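# Make the unanswerable white capture, stand captured piece on table

## Task

White is to move. Carry out the single capture that leaves Black no way to take back, then set the captured piece standing upright on the table surface (off the board). Pawns advance exactly one square: White's go toward rank 5, Black's toward rank 1. Square names come from the labels along the board's edge. Apart from the squares involved in the capture, every square must finish with the same contents it began with. Each piece left on the board must be upright and lie entirely within its square, and this must hold on its own, without a gripper supporting anything at the end.

## Robot and tools

Robot: two arms, left_arm and right_arm, each with six joints (waist, shoulder, elbow, forearm roll, wrist pitch, wrist roll) and a two-finger gripper. Something may occasionally yank briefly on a held part, so grip firmly.

Frame: one shared world frame. Origin sits on the tabletop midway between the arms, +z is up, +x reaches out over the table, and left_arm is mounted on the +y side. The arm names do not refer to image sides. Reported hand positions carry some error, growing with reach.

execute_actions takes "actions", a list holding zero or one entry, plus optional "pictures" (boolean; images come by default). An empty list just reports the current state. A wait is {"steps": N}, N up to 300, counted from the previous result and including your reply time; it sends nothing. A motion is {"rows": [...], "steps": N}, N up to 15 (default 15), each step lasting 1/30 s. Each row covers one step; if rows run out, the final row repeats. A rejected call moves nothing.

Each row is exactly 18 numbers, all within [-1, 1], always covering both arms: left_arm first (six joint values, then gripper position, force_limit, speed), then right_arm in the same nine-number layout. The six joint values are offsets, not poses: they are measured from the joint angles printed in the most recent result that lists them (before any such result in a scene, and for later calls within one reply, from wherever the arm is when the action begins). They are not relative to the preceding row. Scaling: 1.0 equals 1.398 rad for waist and shoulder, 2.097 rad for elbow, 2.622 rad for forearm roll, wrist pitch and wrist roll. Stated joint ranges (rad): waist, shoulder, forearm roll, wrist pitch, wrist roll -6.283 to 6.283; elbow -2.792 to 2.792. Requests more than 0.010 rad beyond a range are refused; true ends may differ by up to 0.010 rad, and overshooting requests are clipped, reported as "joint sent to its limit" (possibly referring to an earlier, still-running action). Sending all zeros is not a pause: it pulls the arm back to the reference angles.

Gripper numbers are absolute commands. position: +1 fully open (140 mm), pads touch near -0.8, -1 closes until blocked. force_limit: squeeze on parts up to 40 mm wide, about 14 N at -1, 60 N at 0, 107 N at +1. speed: pad gap rate, about 30 mm/s at -1, 140 at 0, 250 at +1. To leave a gripper unchanged, resend its previous three numbers; a 0 is itself a command. To grip, send position -1 and confirm object_status 2. object_status: 0 moving, 1 blocked while opening, 2 blocked while closing, 3 reached target or pads closed (a thin item might still be held). Stopped fingers hold until a position change of at least 0.01, or until the object yields or drops. While at status 2, a new force_limit only applies with a new position value, e.g. toggle -1 and -0.98. position_measured is in counts (3 open, 230 closed), not millimetres. Fingers point along gripper +z and close along its y axis; end_effector_position is the closed pad centre, fingertips extend about 33 mm past it closed and 9 mm open, and closing pushes tips roughly 24 mm further out, so keep clearance above surfaces.

Motion limits: joint target speeds cap at 2.09 (waist, shoulder), 3.14 (elbow), 3.93 (wrist joints) rad/s with 0.3 s ramp-up, all joints of an arm synchronised. Targets stay within a lead of the measured angle (0.456 rad waist/shoulder, 0.683 elbow, 0.854 wrist joints), and are scaled back if they would put the gripper over 70 mm from its measured spot. Between calls the arms keep heading to the last row's target until they settle or a step is HELD.

Result lines: per-arm state with end_effector_position (m), end_effector_quat_wxyz, linear and angular velocities; Joint positions and Joint velocities (rad, rad/s) per arm; Flange force (external force at the gripper, noisy, includes held weight, or "no reading"); "joint command not followed" when the clearance check altered targets; HELD marking steps not sent; MOTOR HOT warnings and fault lines.

Faults: contact torque reaching a joint limit (waist 295, shoulder 295, elbow 139, wrist joints 39.1 N m, held weight included) or an external force of 144 N stops that arm for 10 s and drops the rest of the call. Overheating from holding loads brakes the arm (OVER-TEMPERATURE FAULT). Avoid arm-to-arm contact, hard pushes, slams, drops, and anything leaving the table, which fails the task.

zoom_image: "camera" (cam_left_wrist or cam_right_wrist) and "region" [x0, y0, x1, y1] in pixels from the top-left, at most 504 by 504, giving a detailed crop of that camera's latest image. Both cameras are 672x504, wrist-mounted; calibration (K, distortion, T_world_to_cam) is supplied and updated in results when it changes, with small errors.

finished_scene: "scene" is the current scene's number; it ends and grades the scene irreversibly and reports success. Answering without any tool call ends everything.

Each tool is called after "Emit:" by a JSON object that holds its "fn" and its "kwargs", one argument or row to a line.

## Session

I'll start by looking at the current state.

Emit:
{"fn": "execute_actions", "kwargs": {
  "actions": []
}}

Scene clock: 0.00 s of 4400.00 s.
left_arm: end_effector_position=(+0.2354, +0.8144, +0.2346) position_measured=3 object_status=3 end_effector_quat_wxyz=(+0.577, +0.230, +0.770, +0.146) end_effector_velocity=(+0.000, -0.000, -0.000) end_effector_angular_velocity=(-0.001, -0.001, -0.000) | right_arm: end_effector_position=(+0.5538, -0.0123, +0.3716) position_measured=3 object_status=3 end_effector_quat_wxyz=(+0.177, +0.893, -0.399, +0.110) end_effector_velocity=(+0.001, -0.001, +0.000) end_effector_angular_velocity=(+0.000, -0.001, -0.002)
Joint positions: left_arm=[ 2.1    0.08   2.394 -1.067  1.581  1.507] | right_arm=[ 1.015  0.618  0.921 -0.292  1.909  3.332]
Joint velocities: left_arm=[ 0.     0.001  0.    -0.     0.001  0.   ] | right_arm=[-0.001 -0.    -0.    -0.    -0.     0.001]
Flange force (N, the push that the arm receives, along the gripper's own x y z axes): no reading

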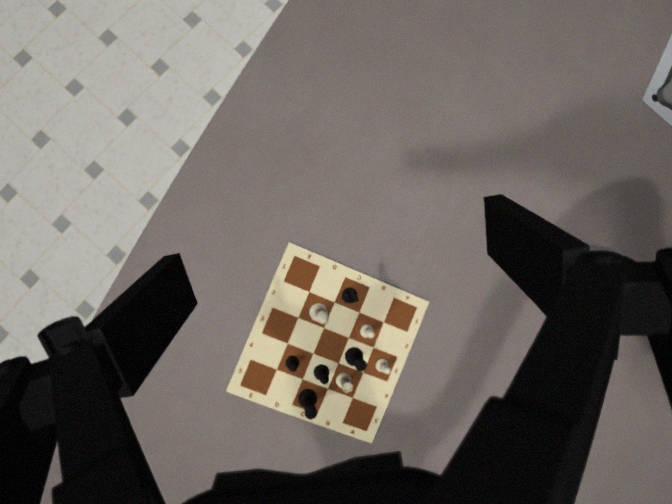

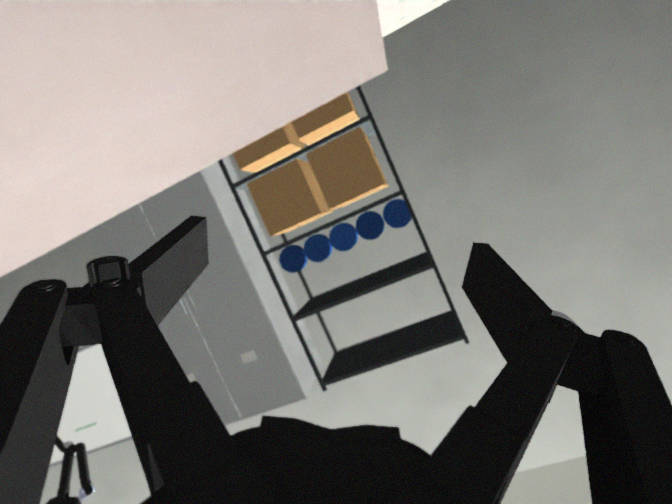

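Emit:
{"fn": "zoom_image", "kwargs": {
  "camera": "cam_right_wrist",
  "region": [210, 230, 440, 450]
}}

Emit:
{"fn": "zoom_image", "kwargs": {
  "camera": "cam_left_wrist",
  "region": [210, 230, 440, 450]
}}

Region (210, 230, 440, 450) of cam_right_wrist's 672x504 image, scaled by 2.191, with more detail than that image has; it fills the top 482 rows of this view, and the rest is white.

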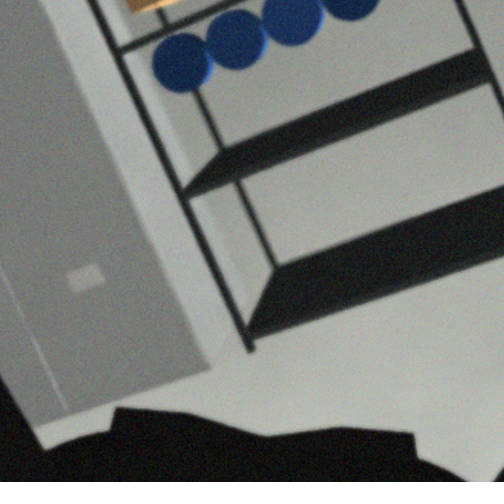

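Region (210, 230, 440, 450) of cam_left_wrist's 672x504 image, scaled by 2.191, with more detail than that image has; it fills the top 482 rows of this view, and the rest is white.

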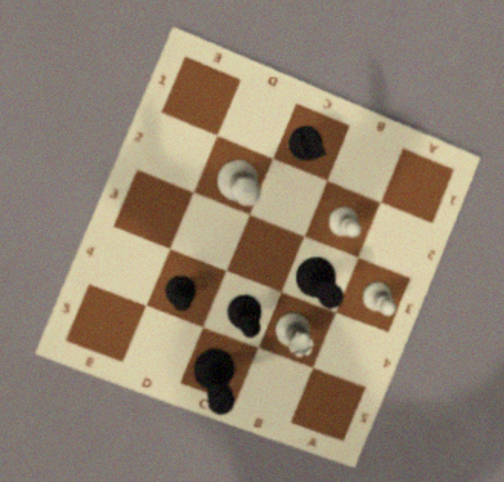

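Emit:
{"fn": "zoom_image", "kwargs": {
  "camera": "cam_left_wrist",
  "region": [280, 275, 400, 425]
}}

Region (280, 275, 400, 425) of cam_left_wrist's 672x504 image, scaled by 3.360, with more detail than that image has; it fills the left 403 columns of this view, and the rest is white.

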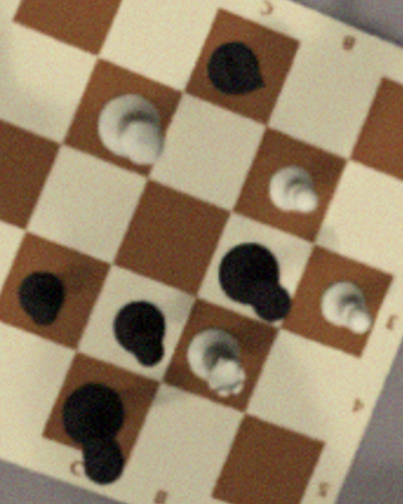

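Emit:
{"fn": "execute_actions", "kwargs": {
  "actions": [
    {"rows": [[0,0,0,0,0,0,1,0,0, -0.2075,-0.0044,0.2317,0.3084,-0.2236,-0.2525,1,0,0]], "steps": 15}
  ],
  "pictures": false
}}

Emit:
{"fn": "execute_actions", "kwargs": {
  "actions": [
    {"steps": 30}
  ]
}}

Scene clock: 114.50 s of 4400.00 s.
left_arm: end_effector_position=(+0.2354, +0.8144, +0.2346) position_measured=3 object_status=3 end_effector_quat_wxyz=(+0.577, +0.230, +0.770, +0.146) end_effector_velocity=(-0.000, -0.000, -0.000) end_effector_angular_velocity=(+0.001, +0.000, -0.001) | right_arm: end_effector_position=(+0.5482, +0.0016, +0.1830) position_measured=3 object_status=3 end_effector_quat_wxyz=(+0.035, +0.944, -0.281, -0.169) end_effector_velocity=(-0.006, +0.043, -0.394) end_effector_angular_velocity=(+1.601, +0.855, -0.101)
Joint positions: left_arm=[ 2.1    0.08   2.394 -1.067  1.581  1.507] | right_arm=[0.816 0.614 1.254 0.262 1.508 2.879]
Joint velocities: left_arm=[0.    0.    0.    0.001 0.    0.001] | right_arm=[-0.58  -0.013  0.968  1.608 -1.167 -1.317]
Flange force (N, the push that the arm receives, along the gripper's own x y z axes): left_arm=[-4.9 -0.7 -9.9] | right_arm=[-3.0 8.7 0.5]
Steps of this call (steps 1 to 90: nothing new was sent; then 111.00 s passed at rest; steps 91 to 105: all 15 steps of this action). Readings (joint positions | what the end effector reports):
91: left_arm=[2.100 0.080 2.394 -1.067 1.581 1.507] | right_arm=[1.015 0.618 0.921 -0.292 1.909 3.332] | left_arm position_measured=3 object_status=3 | right_arm position_measured=3 object_status=3
92: left_arm=[2.100 0.080 2.394 -1.067 1.581 1.507] | right_arm=[1.013 0.618 0.925 -0.286 1.905 3.328] | left_arm position_measured=3 object_status=3 | right_arm position_measured=3 object_status=3
94: left_arm=[2.100 0.080 2.394 -1.067 1.581 1.507] | right_arm=[0.994 0.617 0.956 -0.234 1.867 3.285] | left_arm position_measured=3 object_status=3 | right_arm position_measured=3 object_status=3
98: left_arm=[2.100 0.080 2.394 -1.067 1.581 1.507] | right_arm=[0.935 0.616 1.056 -0.068 1.747 3.149] | left_arm position_measured=3 object_status=3 | right_arm position_measured=3 object_status=3
105: the state above

Scene clock: 115.50 s of 4400.00 s.
left_arm: end_effector_position=(+0.2354, +0.8144, +0.2346) position_measured=3 object_status=3 end_effector_quat_wxyz=(+0.577, +0.230, +0.770, +0.146) end_effector_velocity=(+0.000, +0.000, -0.000) end_effector_angular_velocity=(-0.002, -0.000, -0.000) | right_arm: end_effector_position=(+0.5554, +0.0063, +0.1297) position_measured=3 object_status=3 end_effector_quat_wxyz=(-0.076, +0.923, -0.283, -0.248) end_effector_velocity=(+0.000, +0.000, +0.000) end_effector_angular_velocity=(+0.001, -0.001, -0.000)
Joint positions: left_arm=[ 2.1    0.08   2.394 -1.067  1.581  1.507] | right_arm=[0.725 0.612 1.407 0.517 1.323 2.67 ]
Joint velocities: left_arm=[-0.     0.001 -0.     0.    -0.    -0.   ] | right_arm=[-0.     0.    -0.     0.    -0.001 -0.   ]
Flange force (N, the push that the arm receives, along the gripper's own x y z axes): left_arm=[-7.4 -4.0 -12.3] | right_arm=[-2.1 7.1 -2.3]
Steps of this call (steps 1 to 30: the robot went on to your last target). Readings (joint positions | what the end effector reports):
1: left_arm=[2.100 0.080 2.394 -1.067 1.581 1.507] | right_arm=[0.796 0.613 1.288 0.318 1.467 2.833] | left_arm position_measured=3 object_status=3 | right_arm position_measured=3 object_status=3
2: left_arm=[2.100 0.080 2.394 -1.067 1.581 1.507] | right_arm=[0.776 0.613 1.321 0.373 1.427 2.788] | left_arm position_measured=3 object_status=3 | right_arm position_measured=3 object_status=3
4: left_arm=[2.100 0.080 2.394 -1.067 1.581 1.507] | right_arm=[0.744 0.613 1.375 0.462 1.362 2.715] | left_arm position_measured=3 object_status=3 | right_arm position_measured=3 object_status=3
8: left_arm=[2.100 0.080 2.394 -1.067 1.581 1.507] | right_arm=[0.725 0.612 1.407 0.515 1.324 2.672] | left_arm position_measured=3 object_status=3 | right_arm position_measured=3 object_status=3
30: the state above
All arms were judged still, so your last target was given up. Only a new action makes them travel on or press farther. Fingers that are still opening or closing keep moving.
camera_calibration (this result's frames):
cam_left_wrist: T_world_to_cam=[[0.197052, 0.889138, 0.413042, -0.860718], [-0.154137, -0.387966, 0.908694, 0.138006], [0.9682, -0.242725, 0.0605996, 0.137674], [0, 0, 0, 1]] pos_world=[0.0575819, 0.852256, 0.221764]
cam_right_wrist: T_world_to_cam=[[-0.691116, -0.718399, 0.0791278, 0.372704], [-0.408784, 0.478834, 0.776926, 0.124236], [-0.596031, 0.5046, -0.6246, 0.577978], [0, 0, 0, 1]] pos_world=[0.652861, -0.0833859, 0.234991]

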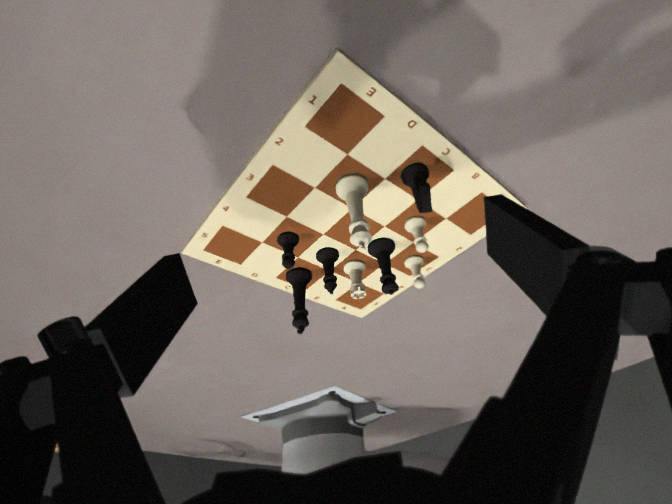

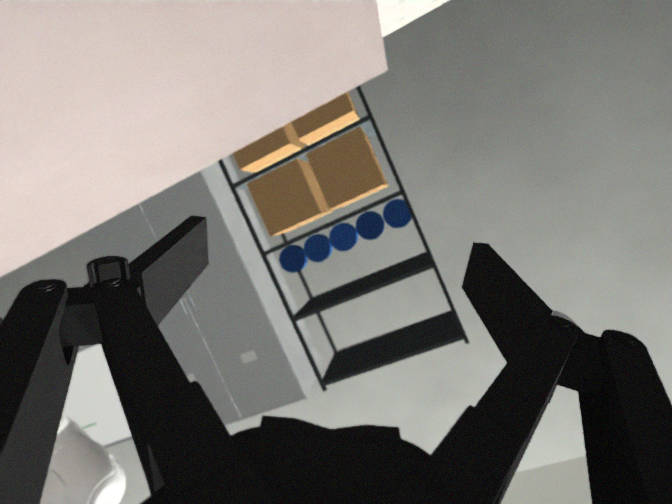

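Emit:
{"fn": "zoom_image", "kwargs": {
  "camera": "cam_left_wrist",
  "region": [260, 150, 460, 345]
}}

Region (260, 150, 460, 345) of cam_left_wrist's 672x504 image, scaled by 2.520, with more detail than that image has; it fills the top 491 rows of this view, and the rest is white.

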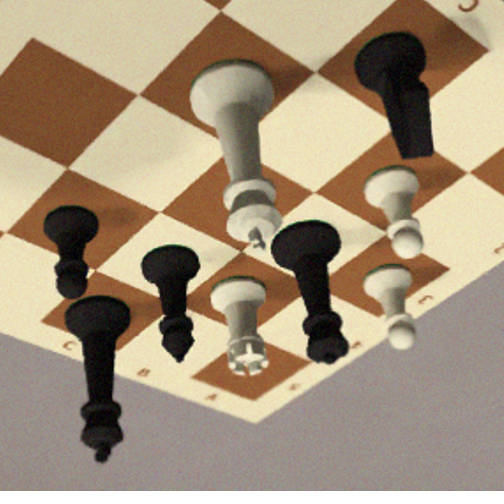

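Emit:
{"fn": "execute_actions", "kwargs": {
  "actions": [
    {"rows": [[0,0,0,0,0,0,1,0,0, 0.2051,-0.1178,0.0751,-0.1972,-0.0736,-0.0942,1,0,0]], "steps": 15}
  ],
  "pictures": false
}}

Emit:
{"fn": "execute_actions", "kwargs": {
  "actions": [
    {"steps": 20}
  ]
}}

Scene clock: 182.50 s of 4400.00 s.
left_arm: end_effector_position=(+0.2354, +0.8144, +0.2346) position_measured=3 object_status=3 end_effector_quat_wxyz=(+0.577, +0.230, +0.770, +0.146) end_effector_velocity=(+0.000, +0.000, +0.000) end_effector_angular_velocity=(+0.002, +0.000, -0.001) | right_arm: end_effector_position=(+0.4570, +0.0008, +0.1403) position_measured=3 object_status=3 end_effector_quat_wxyz=(-0.000, +0.998, +0.059, -0.001) end_effector_velocity=(+0.006, -0.005, -0.004) end_effector_angular_velocity=(-0.015, -0.028, +0.036)
Joint positions: left_arm=[ 2.1    0.08   2.394 -1.067  1.581  1.507] | right_arm=[1.011 0.447 1.564 0.001 1.13  2.424]
Joint velocities: left_arm=[-0.001 -0.001 -0.    -0.    -0.     0.   ] | right_arm=[ 0.003  0.     0.007 -0.035 -0.011 -0.017]
Flange force (N, the push that the arm receives, along the gripper's own x y z axes): left_arm=[-7.0 -0.9 -6.3] | right_arm=[0.0 6.6 -3.3]
Steps of this call (steps 1 to 90: nothing new was sent; then 63.50 s passed at rest; steps 91 to 105: all 15 steps of this action). Readings (joint positions | what the end effector reports):
91: left_arm=[2.100 0.080 2.394 -1.067 1.581 1.507] | right_arm=[0.725 0.612 1.407 0.517 1.323 2.670] | left_arm position_measured=3 object_status=3 | right_arm position_measured=3 object_status=3
92: left_arm=[2.100 0.080 2.394 -1.067 1.581 1.507] | right_arm=[0.727 0.611 1.409 0.512 1.320 2.668] | left_arm position_measured=3 object_status=3 | right_arm position_measured=3 object_status=3
94: left_arm=[2.100 0.080 2.394 -1.067 1.581 1.507] | right_arm=[0.755 0.595 1.424 0.461 1.302 2.644] | left_arm position_measured=3 object_status=3 | right_arm position_measured=3 object_status=3
98: left_arm=[2.100 0.080 2.394 -1.067 1.581 1.507] | right_arm=[0.885 0.520 1.495 0.228 1.215 2.532] | left_arm position_measured=3 object_status=3 | right_arm position_measured=3 object_status=3
105: the state above

Scene clock: 183.17 s of 4400.00 s.
left_arm: end_effector_position=(+0.2354, +0.8144, +0.2346) position_measured=3 object_status=3 end_effector_quat_wxyz=(+0.577, +0.230, +0.770, +0.146) end_effector_velocity=(-0.000, +0.001, +0.000) end_effector_angular_velocity=(+0.001, -0.001, +0.003) | right_arm: end_effector_position=(+0.4569, +0.0008, +0.1403) position_measured=3 object_status=3 end_effector_quat_wxyz=(+0.000, +0.998, +0.060, +0.000) end_effector_velocity=(+0.000, -0.000, +0.000) end_effector_angular_velocity=(-0.000, +0.001, -0.001)
Joint positions: left_arm=[ 2.1    0.08   2.394 -1.067  1.581  1.507] | right_arm=[ 1.011  0.447  1.565 -0.     1.13   2.423]
Joint velocities: left_arm=[ 0.002 -0.    -0.    -0.002  0.     0.   ] | right_arm=[-0.001 -0.     0.     0.     0.    -0.   ]
Flange force (N, the push that the arm receives, along the gripper's own x y z axes): left_arm=[-1.9 -3.1 -10.9] | right_arm=[-3.1 5.4 -2.0]
Steps of this call (steps 1 to 15: the robot went on to your last target; steps 16 to 20: nothing new was sent). Readings (joint positions | what the end effector reports):
1: left_arm=[2.100 0.080 2.394 -1.067 1.581 1.507] | right_arm=[1.011 0.447 1.565 0.001 1.130 2.424] | left_arm position_measured=3 object_status=3 | right_arm position_measured=3 object_status=3
2: left_arm=[2.100 0.080 2.394 -1.067 1.581 1.507] | right_arm=[1.011 0.447 1.565 0.000 1.130 2.424] | left_arm position_measured=3 object_status=3 | right_arm position_measured=3 object_status=3
4: left_arm=[2.100 0.080 2.394 -1.067 1.581 1.507] | right_arm=[1.011 0.447 1.565 -0.000 1.130 2.423] | left_arm position_measured=3 object_status=3 | right_arm position_measured=3 object_status=3
8: left_arm=[2.100 0.080 2.394 -1.067 1.581 1.507] | right_arm=[1.011 0.447 1.565 -0.000 1.130 2.423] | left_arm position_measured=3 object_status=3 | right_arm position_measured=3 object_status=3
20: the state above
All arms were judged still, so your last target was given up. Only a new action makes them travel on or press farther. Fingers that are still opening or closing keep moving.
camera_calibration (this result's frames):
cam_left_wrist: T_world_to_cam=[[0.197052, 0.889138, 0.413042, -0.860718], [-0.154137, -0.387966, 0.908694, 0.138006], [0.9682, -0.242725, 0.0605997, 0.137674], [0, 0, 0, 1]] pos_world=[0.0575819, 0.852256, 0.221764]
cam_right_wrist: T_world_to_cam=[[-0.0677644, -0.997557, -0.0169419, 0.028693], [-0.927588, 0.0567398, 0.369272, 0.372989], [-0.367409, 0.0407387, -0.929167, 0.467301], [0, 0, 0, 1]] pos_world=[0.519615, -0.0115777, 0.296952]

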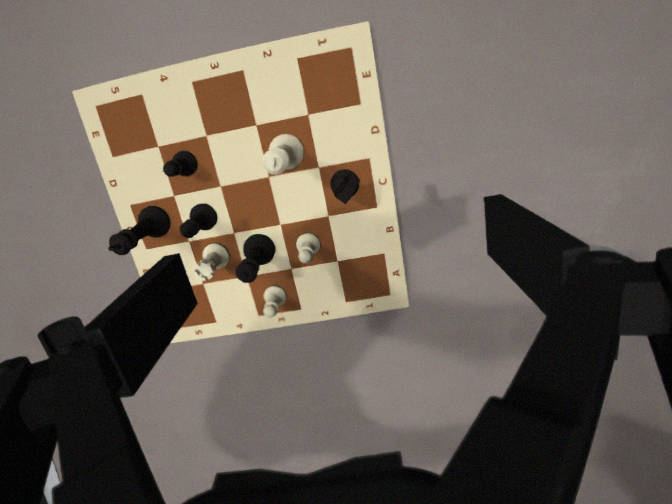

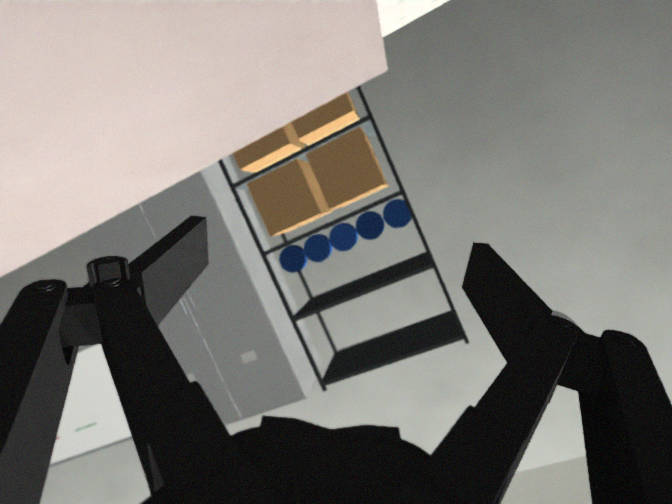

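Emit:
{"fn": "zoom_image", "kwargs": {
  "camera": "cam_left_wrist",
  "region": [240, 100, 410, 270]
}}

Region (240, 100, 410, 270) of cam_left_wrist's 672x504 image, scaled by 2.965, with more detail than that image has.

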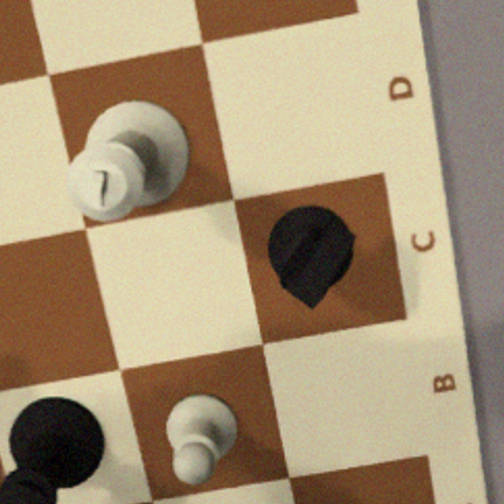

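Emit:
{"fn": "execute_actions", "kwargs": {
  "actions": [
    {"rows": [[0,0,0,0,0,0,1,0,0, -0.0065,0.0074,0.0161,0,-0.0169,0.2551,-0.41,0,0.5]], "steps": 15}
  ],
  "pictures": false
}}

Emit:
{"fn": "execute_actions", "kwargs": {
  "actions": [
    {"steps": 15}
  ]
}}

Scene clock: 233.50 s of 4400.00 s.
left_arm: end_effector_position=(+0.2354, +0.8144, +0.2346) position_measured=3 object_status=3 end_effector_quat_wxyz=(+0.577, +0.230, +0.770, +0.146) end_effector_velocity=(+0.000, -0.000, +0.000) end_effector_angular_velocity=(+0.001, +0.000, -0.002) | right_arm: end_effector_position=(+0.4599, -0.0072, +0.1155) position_measured=143 object_status=0 end_effector_quat_wxyz=(-0.000, +0.962, -0.275, +0.000) end_effector_velocity=(+0.000, -0.000, -0.001) end_effector_angular_velocity=(+0.000, -0.000, -0.055)
Joint positions: left_arm=[ 2.1    0.08   2.394 -1.067  1.581  1.507] | right_arm=[ 1.002  0.457  1.599 -0.     1.085  3.09 ]
Joint velocities: left_arm=[-0.001 -0.    -0.     0.001  0.     0.001] | right_arm=[-0.     0.     0.002  0.    -0.002  0.054]
Flange force (N, the push that the arm receives, along the gripper's own x y z axes): left_arm=[-6.0 -0.9 -13.3] | right_arm=[0.2 7.2 -2.4]
Steps of this call (steps 1 to 90: nothing new was sent; then 46.83 s passed at rest; steps 91 to 105: all 15 steps of this action). Readings (joint positions | what the end effector reports):
91: left_arm=[2.100 0.080 2.394 -1.067 1.581 1.507] | right_arm=[1.011 0.447 1.565 -0.000 1.130 2.423] | left_arm position_measured=3 object_status=3 | right_arm position_measured=3 object_status=0
92: left_arm=[2.100 0.080 2.394 -1.067 1.581 1.507] | right_arm=[1.011 0.447 1.565 -0.000 1.129 2.428] | left_arm position_measured=3 object_status=3 | right_arm position_measured=6 object_status=0
94: left_arm=[2.100 0.080 2.394 -1.067 1.581 1.507] | right_arm=[1.011 0.448 1.568 -0.000 1.126 2.482] | left_arm position_measured=3 object_status=3 | right_arm position_measured=27 object_status=0
98: left_arm=[2.100 0.080 2.394 -1.067 1.581 1.507] | right_arm=[1.007 0.452 1.582 -0.000 1.107 2.759] | left_arm position_measured=3 object_status=3 | right_arm position_measured=69 object_status=0
105: the state above

Scene clock: 234.00 s of 4400.00 s.
left_arm: end_effector_position=(+0.2354, +0.8144, +0.2346) position_measured=3 object_status=3 end_effector_quat_wxyz=(+0.577, +0.230, +0.770, +0.146) end_effector_velocity=(-0.000, -0.000, +0.000) end_effector_angular_velocity=(+0.000, +0.000, -0.000) | right_arm: end_effector_position=(+0.4599, -0.0072, +0.1155) position_measured=181 object_status=3 end_effector_quat_wxyz=(-0.000, +0.961, -0.276, +0.000) end_effector_velocity=(-0.000, -0.000, -0.000) end_effector_angular_velocity=(-0.001, +0.001, -0.001)
Joint positions: left_arm=[ 2.1    0.08   2.394 -1.067  1.581  1.507] | right_arm=[ 1.002  0.457  1.599 -0.     1.085  3.092]
Joint velocities: left_arm=[ 0.    -0.001  0.     0.     0.001 -0.   ] | right_arm=[ 0.     0.     0.001 -0.     0.001  0.001]
Flange force (N, the push that the arm receives, along the gripper's own x y z axes): left_arm=[-5.8 1.5 -5.5] | right_arm=[2.7 4.9 -2.6]
Steps of this call (steps 1 to 15: the robot went on to your last target). Readings (joint positions | what the end effector reports):
1: left_arm=[2.100 0.080 2.394 -1.067 1.581 1.507] | right_arm=[1.002 0.457 1.599 -0.000 1.085 3.091] | left_arm position_measured=3 object_status=3 | right_arm position_measured=153 object_status=0
2: left_arm=[2.100 0.080 2.394 -1.067 1.581 1.507] | right_arm=[1.002 0.457 1.599 -0.000 1.085 3.092] | left_arm position_measured=3 object_status=3 | right_arm position_measured=164 object_status=0
4: left_arm=[2.100 0.080 2.394 -1.067 1.581 1.507] | right_arm=[1.002 0.457 1.599 -0.000 1.085 3.092] | left_arm position_measured=3 object_status=3 | right_arm position_measured=181 object_status=0
8: left_arm=[2.100 0.080 2.394 -1.067 1.581 1.507] | right_arm=[1.002 0.457 1.599 -0.000 1.085 3.092] | left_arm position_measured=3 object_status=3 | right_arm position_measured=181 object_status=0
15: the state above
All arms were judged still, so your last target was given up. Only a new action makes them travel on or press farther. Fingers that are still opening or closing keep moving.
camera_calibration (this result's frames):
cam_left_wrist: T_world_to_cam=[[0.197052, 0.889138, 0.413042, -0.860718], [-0.154137, -0.387966, 0.908694, 0.138006], [0.9682, -0.242725, 0.0605997, 0.137674], [0, 0, 0, 1]] pos_world=[0.0575819, 0.852256, 0.221764]
cam_right_wrist: T_world_to_cam=[[-0.678347, -0.73454, -0.0172489, 0.303265], [-0.687041, 0.625811, 0.369237, 0.278872], [-0.260424, 0.262321, -0.929175, 0.39803], [0, 0, 0, 1]] pos_world=[0.500972, -0.0561729, 0.2721]

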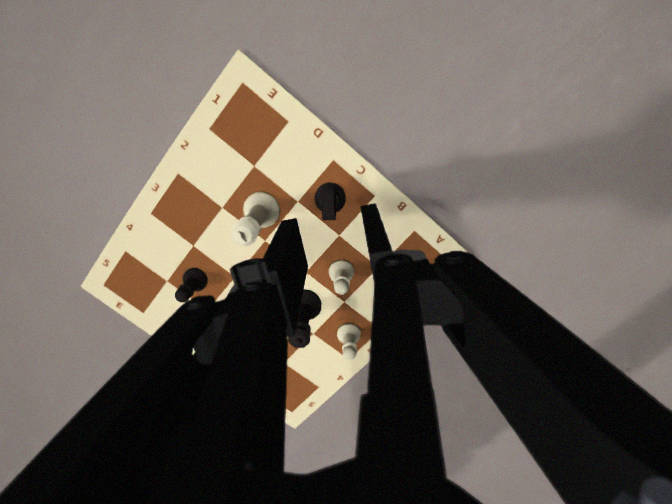

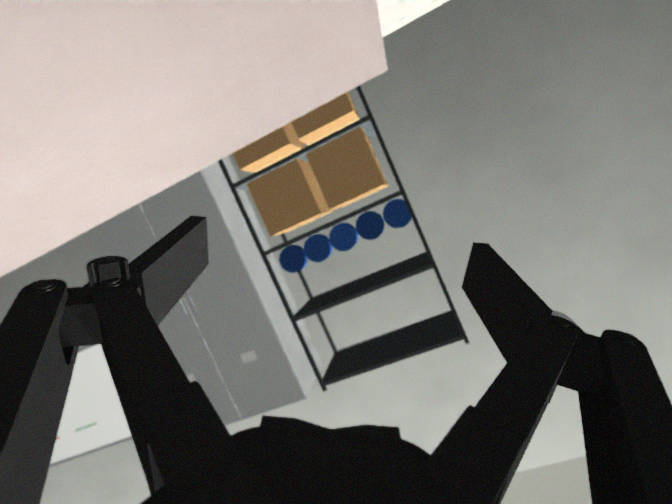

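Emit:
{"fn": "zoom_image", "kwargs": {
  "camera": "cam_left_wrist",
  "region": [220, 140, 420, 300]
}}

Region (220, 140, 420, 300) of cam_left_wrist's 672x504 image, scaled by 2.520, with more detail than that image has; it fills the top 403 rows of this view, and the rest is white.

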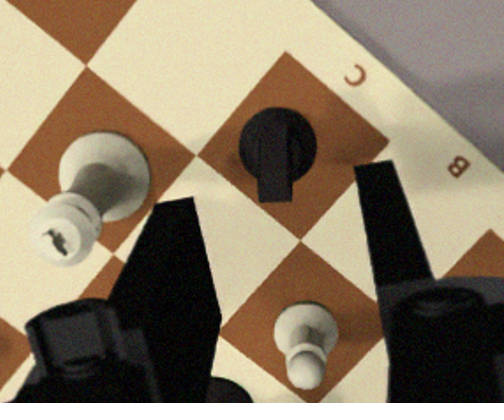

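Emit:
{"fn": "execute_actions", "kwargs": {
  "actions": [
    {"rows": [[0,0,0,0,0,0,1,0,0, -0.0048,0.0366,0.0154,0,-0.0318,0.0688,-0.41,0,0.5]], "steps": 15}
  ]
}}

Scene clock: 284.77 s of 4400.00 s.
left_arm: end_effector_position=(+0.2354, +0.8144, +0.2346) position_measured=3 object_status=3 end_effector_quat_wxyz=(+0.577, +0.230, +0.770, +0.146) end_effector_velocity=(+0.000, +0.001, +0.000) end_effector_angular_velocity=(+0.000, -0.001, +0.002) | right_arm: end_effector_position=(+0.4669, -0.0062, +0.0605) position_measured=181 object_status=3 end_effector_quat_wxyz=(-0.000, +0.931, -0.364, +0.000) end_effector_velocity=(+0.001, -0.001, -0.001) end_effector_angular_velocity=(-0.001, +0.000, -0.003)
Joint positions: left_arm=[ 2.1    0.08   2.394 -1.067  1.581  1.507] | right_arm=[ 0.996  0.509  1.631 -0.     1.002  3.272]
Joint velocities: left_arm=[ 0.    -0.     0.    -0.002 -0.    -0.   ] | right_arm=[-0.001  0.     0.    -0.     0.     0.001]
Flange force (N, the push that the arm receives, along the gripper's own x y z axes): left_arm=[-8.5 -2.2 -9.8] | right_arm=[3.4 4.5 -1.7]
Steps of this call (steps 1 to 90: nothing new was sent; then 47.27 s passed at rest; steps 91 to 105: all 15 steps of this action). Readings (joint positions | what the end effector reports):
91: left_arm=[2.100 0.080 2.394 -1.067 1.581 1.507] | right_arm=[1.002 0.457 1.599 -0.000 1.085 3.092] | left_arm position_measured=3 object_status=3 | right_arm position_measured=181 object_status=3
92: left_arm=[2.100 0.080 2.394 -1.067 1.581 1.507] | right_arm=[1.002 0.459 1.599 -0.000 1.083 3.098] | left_arm position_measured=3 object_status=3 | right_arm position_measured=181 object_status=3
94: left_arm=[2.100 0.080 2.394 -1.067 1.581 1.507] | right_arm=[1.000 0.473 1.609 -0.000 1.059 3.150] | left_arm position_measured=3 object_status=3 | right_arm position_measured=181 object_status=3
98: left_arm=[2.100 0.080 2.394 -1.067 1.581 1.507] | right_arm=[0.996 0.508 1.630 -0.000 1.004 3.267] | left_arm position_measured=3 object_status=3 | right_arm position_measured=181 object_status=3
105: the state above
camera_calibration (this result's frames):
cam_left_wrist: T_world_to_cam=[[0.197052, 0.889138, 0.413042, -0.860718], [-0.154137, -0.387966, 0.908694, 0.138006], [0.9682, -0.242725, 0.0605998, 0.137674], [0, 0, 0, 1]] pos_world=[0.0575819, 0.852256, 0.221764]
cam_right_wrist: T_world_to_cam=[[-0.803094, -0.595603, -0.0172328, 0.366927], [-0.558687, 0.742634, 0.369274, 0.244141], [-0.207143, 0.30619, -0.929161, 0.323887], [0, 0, 0, 1]] pos_world=[0.498166, -0.0619356, 0.217111]

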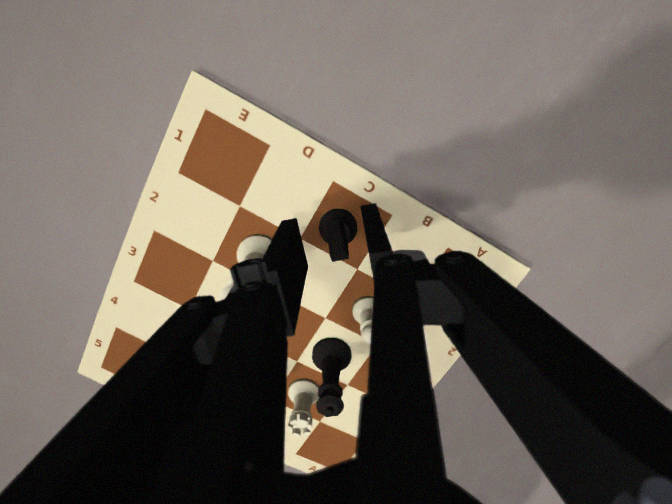

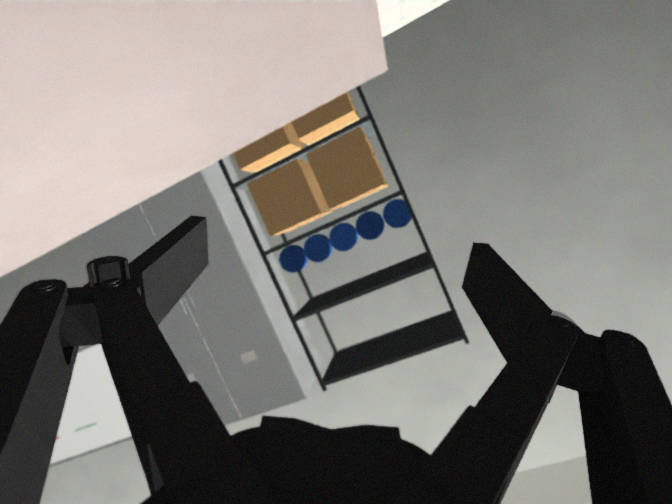

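Emit:
{"fn": "zoom_image", "kwargs": {
  "camera": "cam_left_wrist",
  "region": [230, 160, 410, 310]
}}

Region (230, 160, 410, 310) of cam_left_wrist's 672x504 image, scaled by 2.800, with more detail than that image has.

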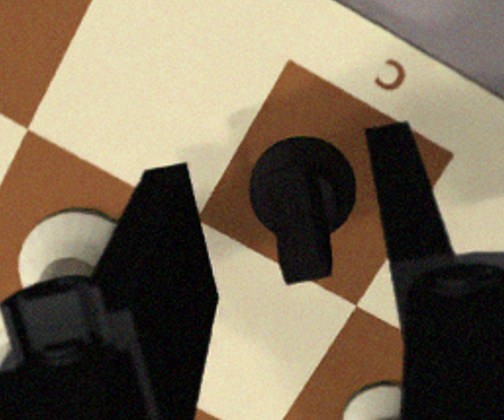

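Emit:
{"fn": "execute_actions", "kwargs": {
  "actions": [
    {"rows": [[0,0,0,0,0,0,1,0,0, 0,0,0,0,0,0,-1,0.2,-0.4]], "steps": 15}
  ]
}}

Scene clock: 292.17 s of 4400.00 s.
left_arm: end_effector_position=(+0.2354, +0.8144, +0.2346) position_measured=3 object_status=3 end_effector_quat_wxyz=(+0.577, +0.230, +0.770, +0.146) end_effector_velocity=(+0.000, -0.000, -0.001) end_effector_angular_velocity=(-0.000, +0.002, -0.001) | right_arm: end_effector_position=(+0.4669, -0.0062, +0.0604) position_measured=224 object_status=0 end_effector_quat_wxyz=(-0.000, +0.931, -0.364, +0.000) end_effector_velocity=(-0.000, +0.000, +0.000) end_effector_angular_velocity=(+0.000, -0.001, +0.001)
Joint positions: left_arm=[ 2.1    0.08   2.394 -1.067  1.581  1.507] | right_arm=[ 0.996  0.509  1.631 -0.     1.002  3.273]
Joint velocities: left_arm=[-0.001 -0.     0.     0.001 -0.001 -0.   ] | right_arm=[ 0.001 -0.    -0.    -0.    -0.    -0.001]
Flange force (N, the push that the arm receives, along the gripper's own x y z axes): left_arm=[-4.1 0.4 -6.5] | right_arm=[1.4 3.6 -3.2]
Steps of this call (steps 1 to 15: the robot went on to your last target; steps 16 to 90: nothing new was sent; then 3.90 s passed at rest; steps 91 to 105: all 15 steps of this action). Readings (joint positions | what the end effector reports):
91: left_arm=[2.100 0.080 2.394 -1.067 1.581 1.507] | right_arm=[0.996 0.509 1.631 -0.000 1.002 3.273] | left_arm position_measured=3 object_status=3 | right_arm position_measured=181 object_status=0
92: left_arm=[2.100 0.080 2.394 -1.067 1.581 1.507] | right_arm=[0.996 0.509 1.631 -0.000 1.002 3.273] | left_arm position_measured=3 object_status=3 | right_arm position_measured=182 object_status=0
94: left_arm=[2.100 0.080 2.394 -1.067 1.581 1.507] | right_arm=[0.996 0.509 1.631 -0.000 1.002 3.273] | left_arm position_measured=3 object_status=3 | right_arm position_measured=193 object_status=0
98: left_arm=[2.100 0.080 2.394 -1.067 1.581 1.507] | right_arm=[0.996 0.509 1.631 -0.000 1.002 3.273] | left_arm position_measured=3 object_status=3 | right_arm position_measured=214 object_status=0
105: the state above
camera_calibration (this result's frames):
cam_left_wrist: T_world_to_cam=[[0.197052, 0.889138, 0.413042, -0.860718], [-0.154137, -0.387966, 0.908694, 0.138006], [0.9682, -0.242725, 0.0605998, 0.137674], [0, 0, 0, 1]] pos_world=[0.0575819, 0.852256, 0.221764]
cam_right_wrist: T_world_to_cam=[[-0.80312, -0.59557, -0.0171682, 0.36691], [-0.558642, 0.742678, 0.369255, 0.24416], [-0.207167, 0.306147, -0.92917, 0.323845], [0, 0, 0, 1]] pos_world=[0.498161, -0.0619558, 0.217049]

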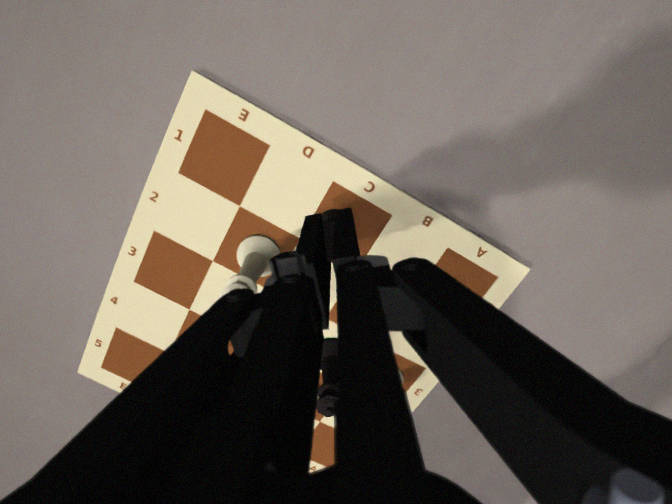

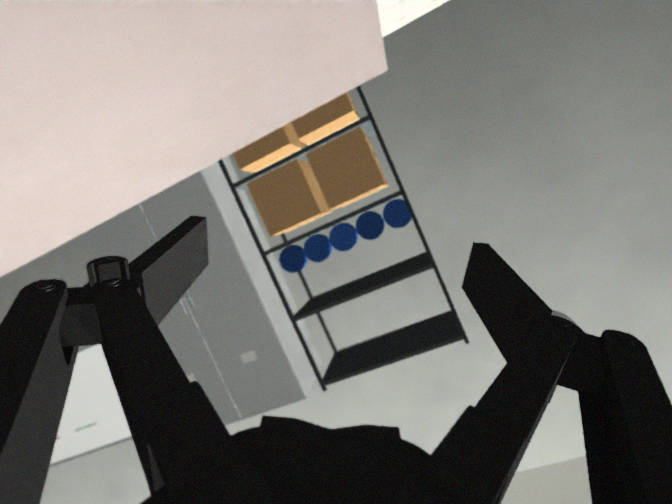

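Emit:
{"fn": "zoom_image", "kwargs": {
  "camera": "cam_left_wrist",
  "region": [170, 60, 290, 150]
}}

Emit:
{"fn": "execute_actions", "kwargs": {
  "actions": [],
  "pictures": false
}}

Region (170, 60, 290, 150) of cam_left_wrist's 672x504 image, scaled by 4.200, with more detail than that image has; it fills the top 378 rows of this view, and the rest is white.

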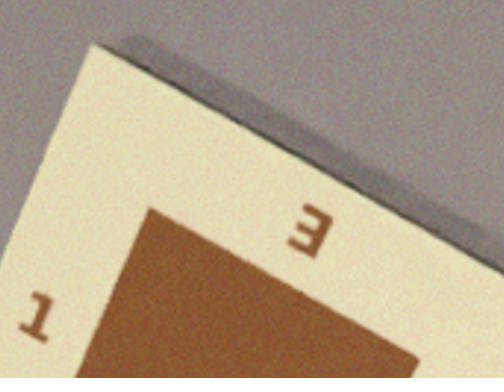

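Scene clock: 299.13 s of 4400.00 s.
left_arm: end_effector_position=(+0.2354, +0.8144, +0.2346) position_measured=3 object_status=3 end_effector_quat_wxyz=(+0.577, +0.230, +0.770, +0.146) end_effector_velocity=(+0.000, -0.000, -0.000) end_effector_angular_velocity=(+0.001, +0.001, -0.002) | right_arm: end_effector_position=(+0.4670, -0.0062, +0.0605) position_measured=224 object_status=2 end_effector_quat_wxyz=(-0.000, +0.931, -0.364, +0.000) end_effector_velocity=(+0.000, -0.000, -0.000) end_effector_angular_velocity=(+0.000, +0.000, -0.000)
Joint positions: left_arm=[ 2.1    0.08   2.394 -1.067  1.581  1.507] | right_arm=[ 0.996  0.509  1.631 -0.     1.002  3.272]
Joint velocities: left_arm=[-0.001 -0.    -0.     0.001 -0.     0.   ] | right_arm=[-0.001 -0.     0.     0.    -0.    -0.001]
Flange force (N, the push that the arm receives, along the gripper's own x y z axes): left_arm=[-5.4 -3.3 -8.4] | right_arm=[1.7 5.3 -3.5]
Steps of this call (steps 1 to 15: the robot went on to your last target; steps 16 to 90: nothing new was sent; then 3.97 s passed at rest). Readings (joint positions | what the end effector reports):
1: left_arm=[2.100 0.080 2.394 -1.067 1.581 1.507] | right_arm=[0.996 0.509 1.631 -0.000 1.002 3.273] | left_arm position_measured=3 object_status=3 | right_arm position_measured=224 object_status=2
2: left_arm=[2.100 0.080 2.394 -1.067 1.581 1.507] | right_arm=[0.996 0.509 1.631 -0.000 1.002 3.273] | left_arm position_measured=3 object_status=3 | right_arm position_measured=224 object_status=2
4: left_arm=[2.100 0.080 2.394 -1.067 1.581 1.507] | right_arm=[0.996 0.509 1.631 -0.000 1.002 3.273] | left_arm position_measured=3 object_status=3 | right_arm position_measured=224 object_status=2
8: left_arm=[2.100 0.080 2.394 -1.067 1.581 1.507] | right_arm=[0.996 0.509 1.631 -0.000 1.002 3.273] | left_arm position_measured=3 object_status=3 | right_arm position_measured=224 object_status=2
90: the state above
All arms were judged still, so your last target was given up. Only a new action makes them travel on or press farther. Fingers that are still opening or closing keep moving.

Emit:
{"fn": "execute_actions", "kwargs": {
  "actions": [
    {"rows": [
[0,0,0,0,0,0,1,0,0, 0,-0.004,-0.0022,0,0.004,0,-1,0.2,-0.4],
[0,0,0,0,0,0,1,0,0, 0,-0.008,-0.0044,0,0.008,0,-1,0.2,-0.4],
[0,0,0,0,0,0,1,0,0, 0,-0.012,-0.0066,0,0.012,0,-1,0.2,-0.4],
[0,0,0,0,0,0,1,0,0, 0,-0.015,-0.0087,0,0.015,0,-1,0.2,-0.4],
[0,0,0,0,0,0,1,0,0, -0.0056,-0.0215,-0.002,0,0.0131,0,-1,0.2,-0.4],
[0,0,0,0,0,0,1,0,0, -0.0113,-0.028,0.0048,0,0.0112,0,-1,0.2,-0.4],
[0,0,0,0,0,0,1,0,0, -0.0169,-0.0345,0.0115,0,0.0092,0,-1,0.2,-0.4],
[0,0,0,0,0,0,1,0,0, -0.0225,-0.041,0.0182,0,0.0073,0,-1,0.2,-0.4],
[0,0,0,0,0,0,1,0,0, -0.0281,-0.0475,0.025,0,0.0054,0,-1,0.2,-0.4],
[0,0,0,0,0,0,1,0,0, -0.0338,-0.0541,0.0317,0,0.0035,0,-1,0.2,-0.4],
[0,0,0,0,0,0,1,0,0, -0.0394,-0.0606,0.0385,0,0.0016,0,-1,0.2,-0.4],
[0,0,0,0,0,0,1,0,0, -0.045,-0.0671,0.0452,0,-0.0003,0,-1,0.2,-0.4],
[0,0,0,0,0,0,1,0,0, -0.0506,-0.0736,0.0519,0,-0.0023,0,-1,0.2,-0.4],
[0,0,0,0,0,0,1,0,0, -0.0563,-0.0801,0.0587,0,-0.0042,0,-1,0.2,-0.4],
[0,0,0,0,0,0,1,0,0, -0.0619,-0.0866,0.0654,0,-0.0061,0,-1,0.2,-0.4]
], "steps": 15}
  ],
  "pictures": false
}}

Emit:
{"fn": "execute_actions", "kwargs": {
  "actions": [
    {"steps": 10}
  ]
}}

Scene clock: 325.27 s of 4400.00 s.
left_arm: end_effector_position=(+0.2354, +0.8144, +0.2346) position_measured=3 object_status=3 end_effector_quat_wxyz=(+0.577, +0.230, +0.770, +0.146) end_effector_velocity=(-0.000, -0.000, -0.001) end_effector_angular_velocity=(-0.001, +0.001, -0.000) | right_arm: end_effector_position=(+0.4742, -0.0751, +0.0859) position_measured=224 object_status=2 end_effector_quat_wxyz=(+0.000, +0.919, -0.393, +0.000) end_effector_velocity=(+0.013, -0.251, -0.002) end_effector_angular_velocity=(+0.002, -0.002, -0.232)
Joint positions: left_arm=[ 2.1    0.08   2.394 -1.067  1.581  1.507] | right_arm=[ 0.932  0.414  1.726 -0.     1.001  3.272]
Joint velocities: left_arm=[ 0.     0.001  0.     0.001 -0.001  0.   ] | right_arm=[-0.232 -0.268  0.415  0.    -0.15  -0.   ]
Flange force (N, the push that the arm receives, along the gripper's own x y z axes): left_arm=[-11.1 -3.7 -7.7] | right_arm=[-0.3 5.1 -4.6]
Steps of this call (steps 1 to 90: nothing new was sent; then 22.63 s passed at rest; steps 91 to 105: all 15 steps of this action). Readings (joint positions | what the end effector reports):
91: left_arm=[2.100 0.080 2.394 -1.067 1.581 1.507] | right_arm=[0.996 0.509 1.631 -0.000 1.002 3.272] | left_arm position_measured=3 object_status=3 | right_arm position_measured=224 object_status=2
92: left_arm=[2.100 0.080 2.394 -1.067 1.581 1.507] | right_arm=[0.996 0.507 1.630 -0.000 1.005 3.272] | left_arm position_measured=3 object_status=3 | right_arm position_measured=224 object_status=2
94: left_arm=[2.100 0.080 2.394 -1.067 1.581 1.507] | right_arm=[0.996 0.500 1.624 -0.000 1.019 3.272] | left_arm position_measured=3 object_status=3 | right_arm position_measured=224 object_status=2
98: left_arm=[2.100 0.080 2.394 -1.067 1.581 1.507] | right_arm=[0.985 0.476 1.634 -0.000 1.033 3.272] | left_arm position_measured=3 object_status=3 | right_arm position_measured=224 object_status=2
105: the state above

Scene clock: 325.60 s of 4400.00 s.
left_arm: end_effector_position=(+0.2354, +0.8144, +0.2346) position_measured=3 object_status=3 end_effector_quat_wxyz=(+0.577, +0.230, +0.770, +0.146) end_effector_velocity=(-0.000, +0.000, -0.000) end_effector_angular_velocity=(-0.002, -0.001, -0.000) | right_arm: end_effector_position=(+0.4749, -0.1001, +0.0854) position_measured=224 object_status=2 end_effector_quat_wxyz=(+0.000, +0.915, -0.404, +0.000) end_effector_velocity=(-0.001, -0.001, +0.000) end_effector_angular_velocity=(-0.000, -0.000, +0.000)
Joint positions: left_arm=[ 2.1    0.08   2.394 -1.067  1.581  1.507] | right_arm=[ 0.909  0.388  1.768 -0.     0.986  3.272]
Joint velocities: left_arm=[ 0.001  0.002 -0.     0.     0.001  0.   ] | right_arm=[ 0.    -0.001  0.002 -0.    -0.     0.   ]
Flange force (N, the push that the arm receives, along the gripper's own x y z axes): left_arm=[-6.2 -2.4 -13.4] | right_arm=[1.3 5.7 -3.9]
Steps of this call (steps 1 to 10: the robot went on to your last target). Readings (joint positions | what the end effector reports):
1: left_arm=[2.100 0.080 2.394 -1.067 1.581 1.507] | right_arm=[0.924 0.405 1.741 -0.000 0.996 3.272] | left_arm position_measured=3 object_status=3 | right_arm position_measured=224 object_status=2
2: left_arm=[2.100 0.080 2.394 -1.067 1.581 1.507] | right_arm=[0.917 0.397 1.753 -0.000 0.992 3.272] | left_arm position_measured=3 object_status=3 | right_arm position_measured=224 object_status=2
4: left_arm=[2.100 0.080 2.394 -1.067 1.581 1.507] | right_arm=[0.911 0.389 1.765 -0.000 0.987 3.272] | left_arm position_measured=3 object_status=3 | right_arm position_measured=224 object_status=2
8: left_arm=[2.100 0.080 2.394 -1.067 1.581 1.507] | right_arm=[0.909 0.388 1.768 -0.000 0.986 3.272] | left_arm position_measured=3 object_status=3 | right_arm position_measured=224 object_status=2
10: the state above
camera_calibration (this result's frames):
cam_left_wrist: T_world_to_cam=[[0.197052, 0.889138, 0.413042, -0.860718], [-0.154137, -0.387966, 0.908694, 0.138006], [0.9682, -0.242725, 0.0605998, 0.137674], [0, 0, 0, 1]] pos_world=[0.0575819, 0.852256, 0.221764]
cam_right_wrist: T_world_to_cam=[[-0.851522, -0.524038, -0.0171809, 0.347983], [-0.492472, 0.788124, 0.369231, 0.282205], [-0.17995, 0.322869, -0.929179, 0.366222], [0, 0, 0, 1]] pos_world=[0.501195, -0.158298, 0.242066]

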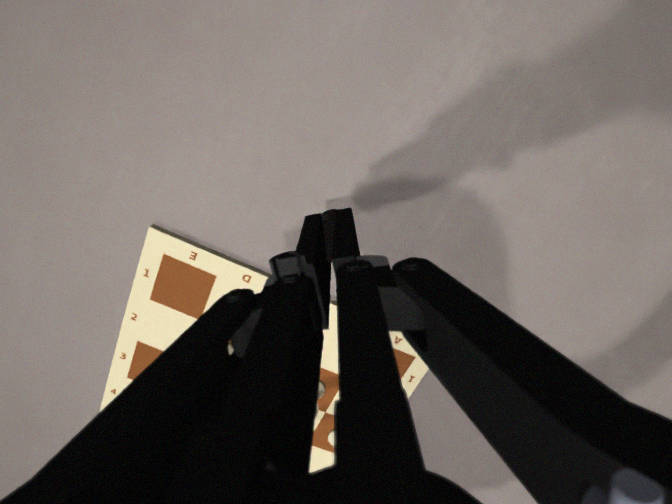

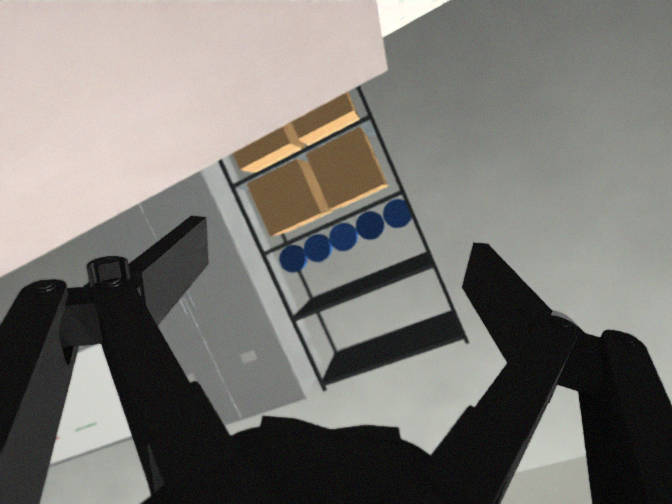

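Now the board's side face is visible at a better angle; let me check thickness.

Emit:
{"fn": "zoom_image", "kwargs": {
  "camera": "cam_left_wrist",
  "region": [140, 215, 240, 290]
}}

Region (140, 215, 240, 290) of cam_left_wrist's 672x504 image, scaled by 5.040, with more detail than that image has; it fills the top 378 rows of this view, and the rest is white.

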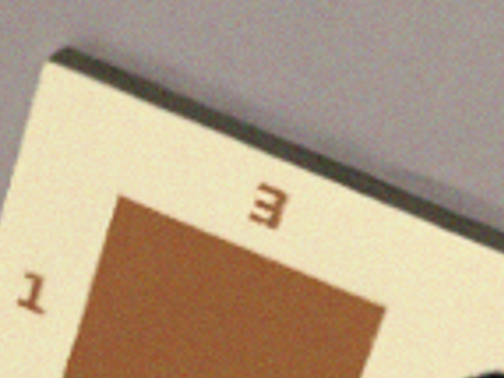

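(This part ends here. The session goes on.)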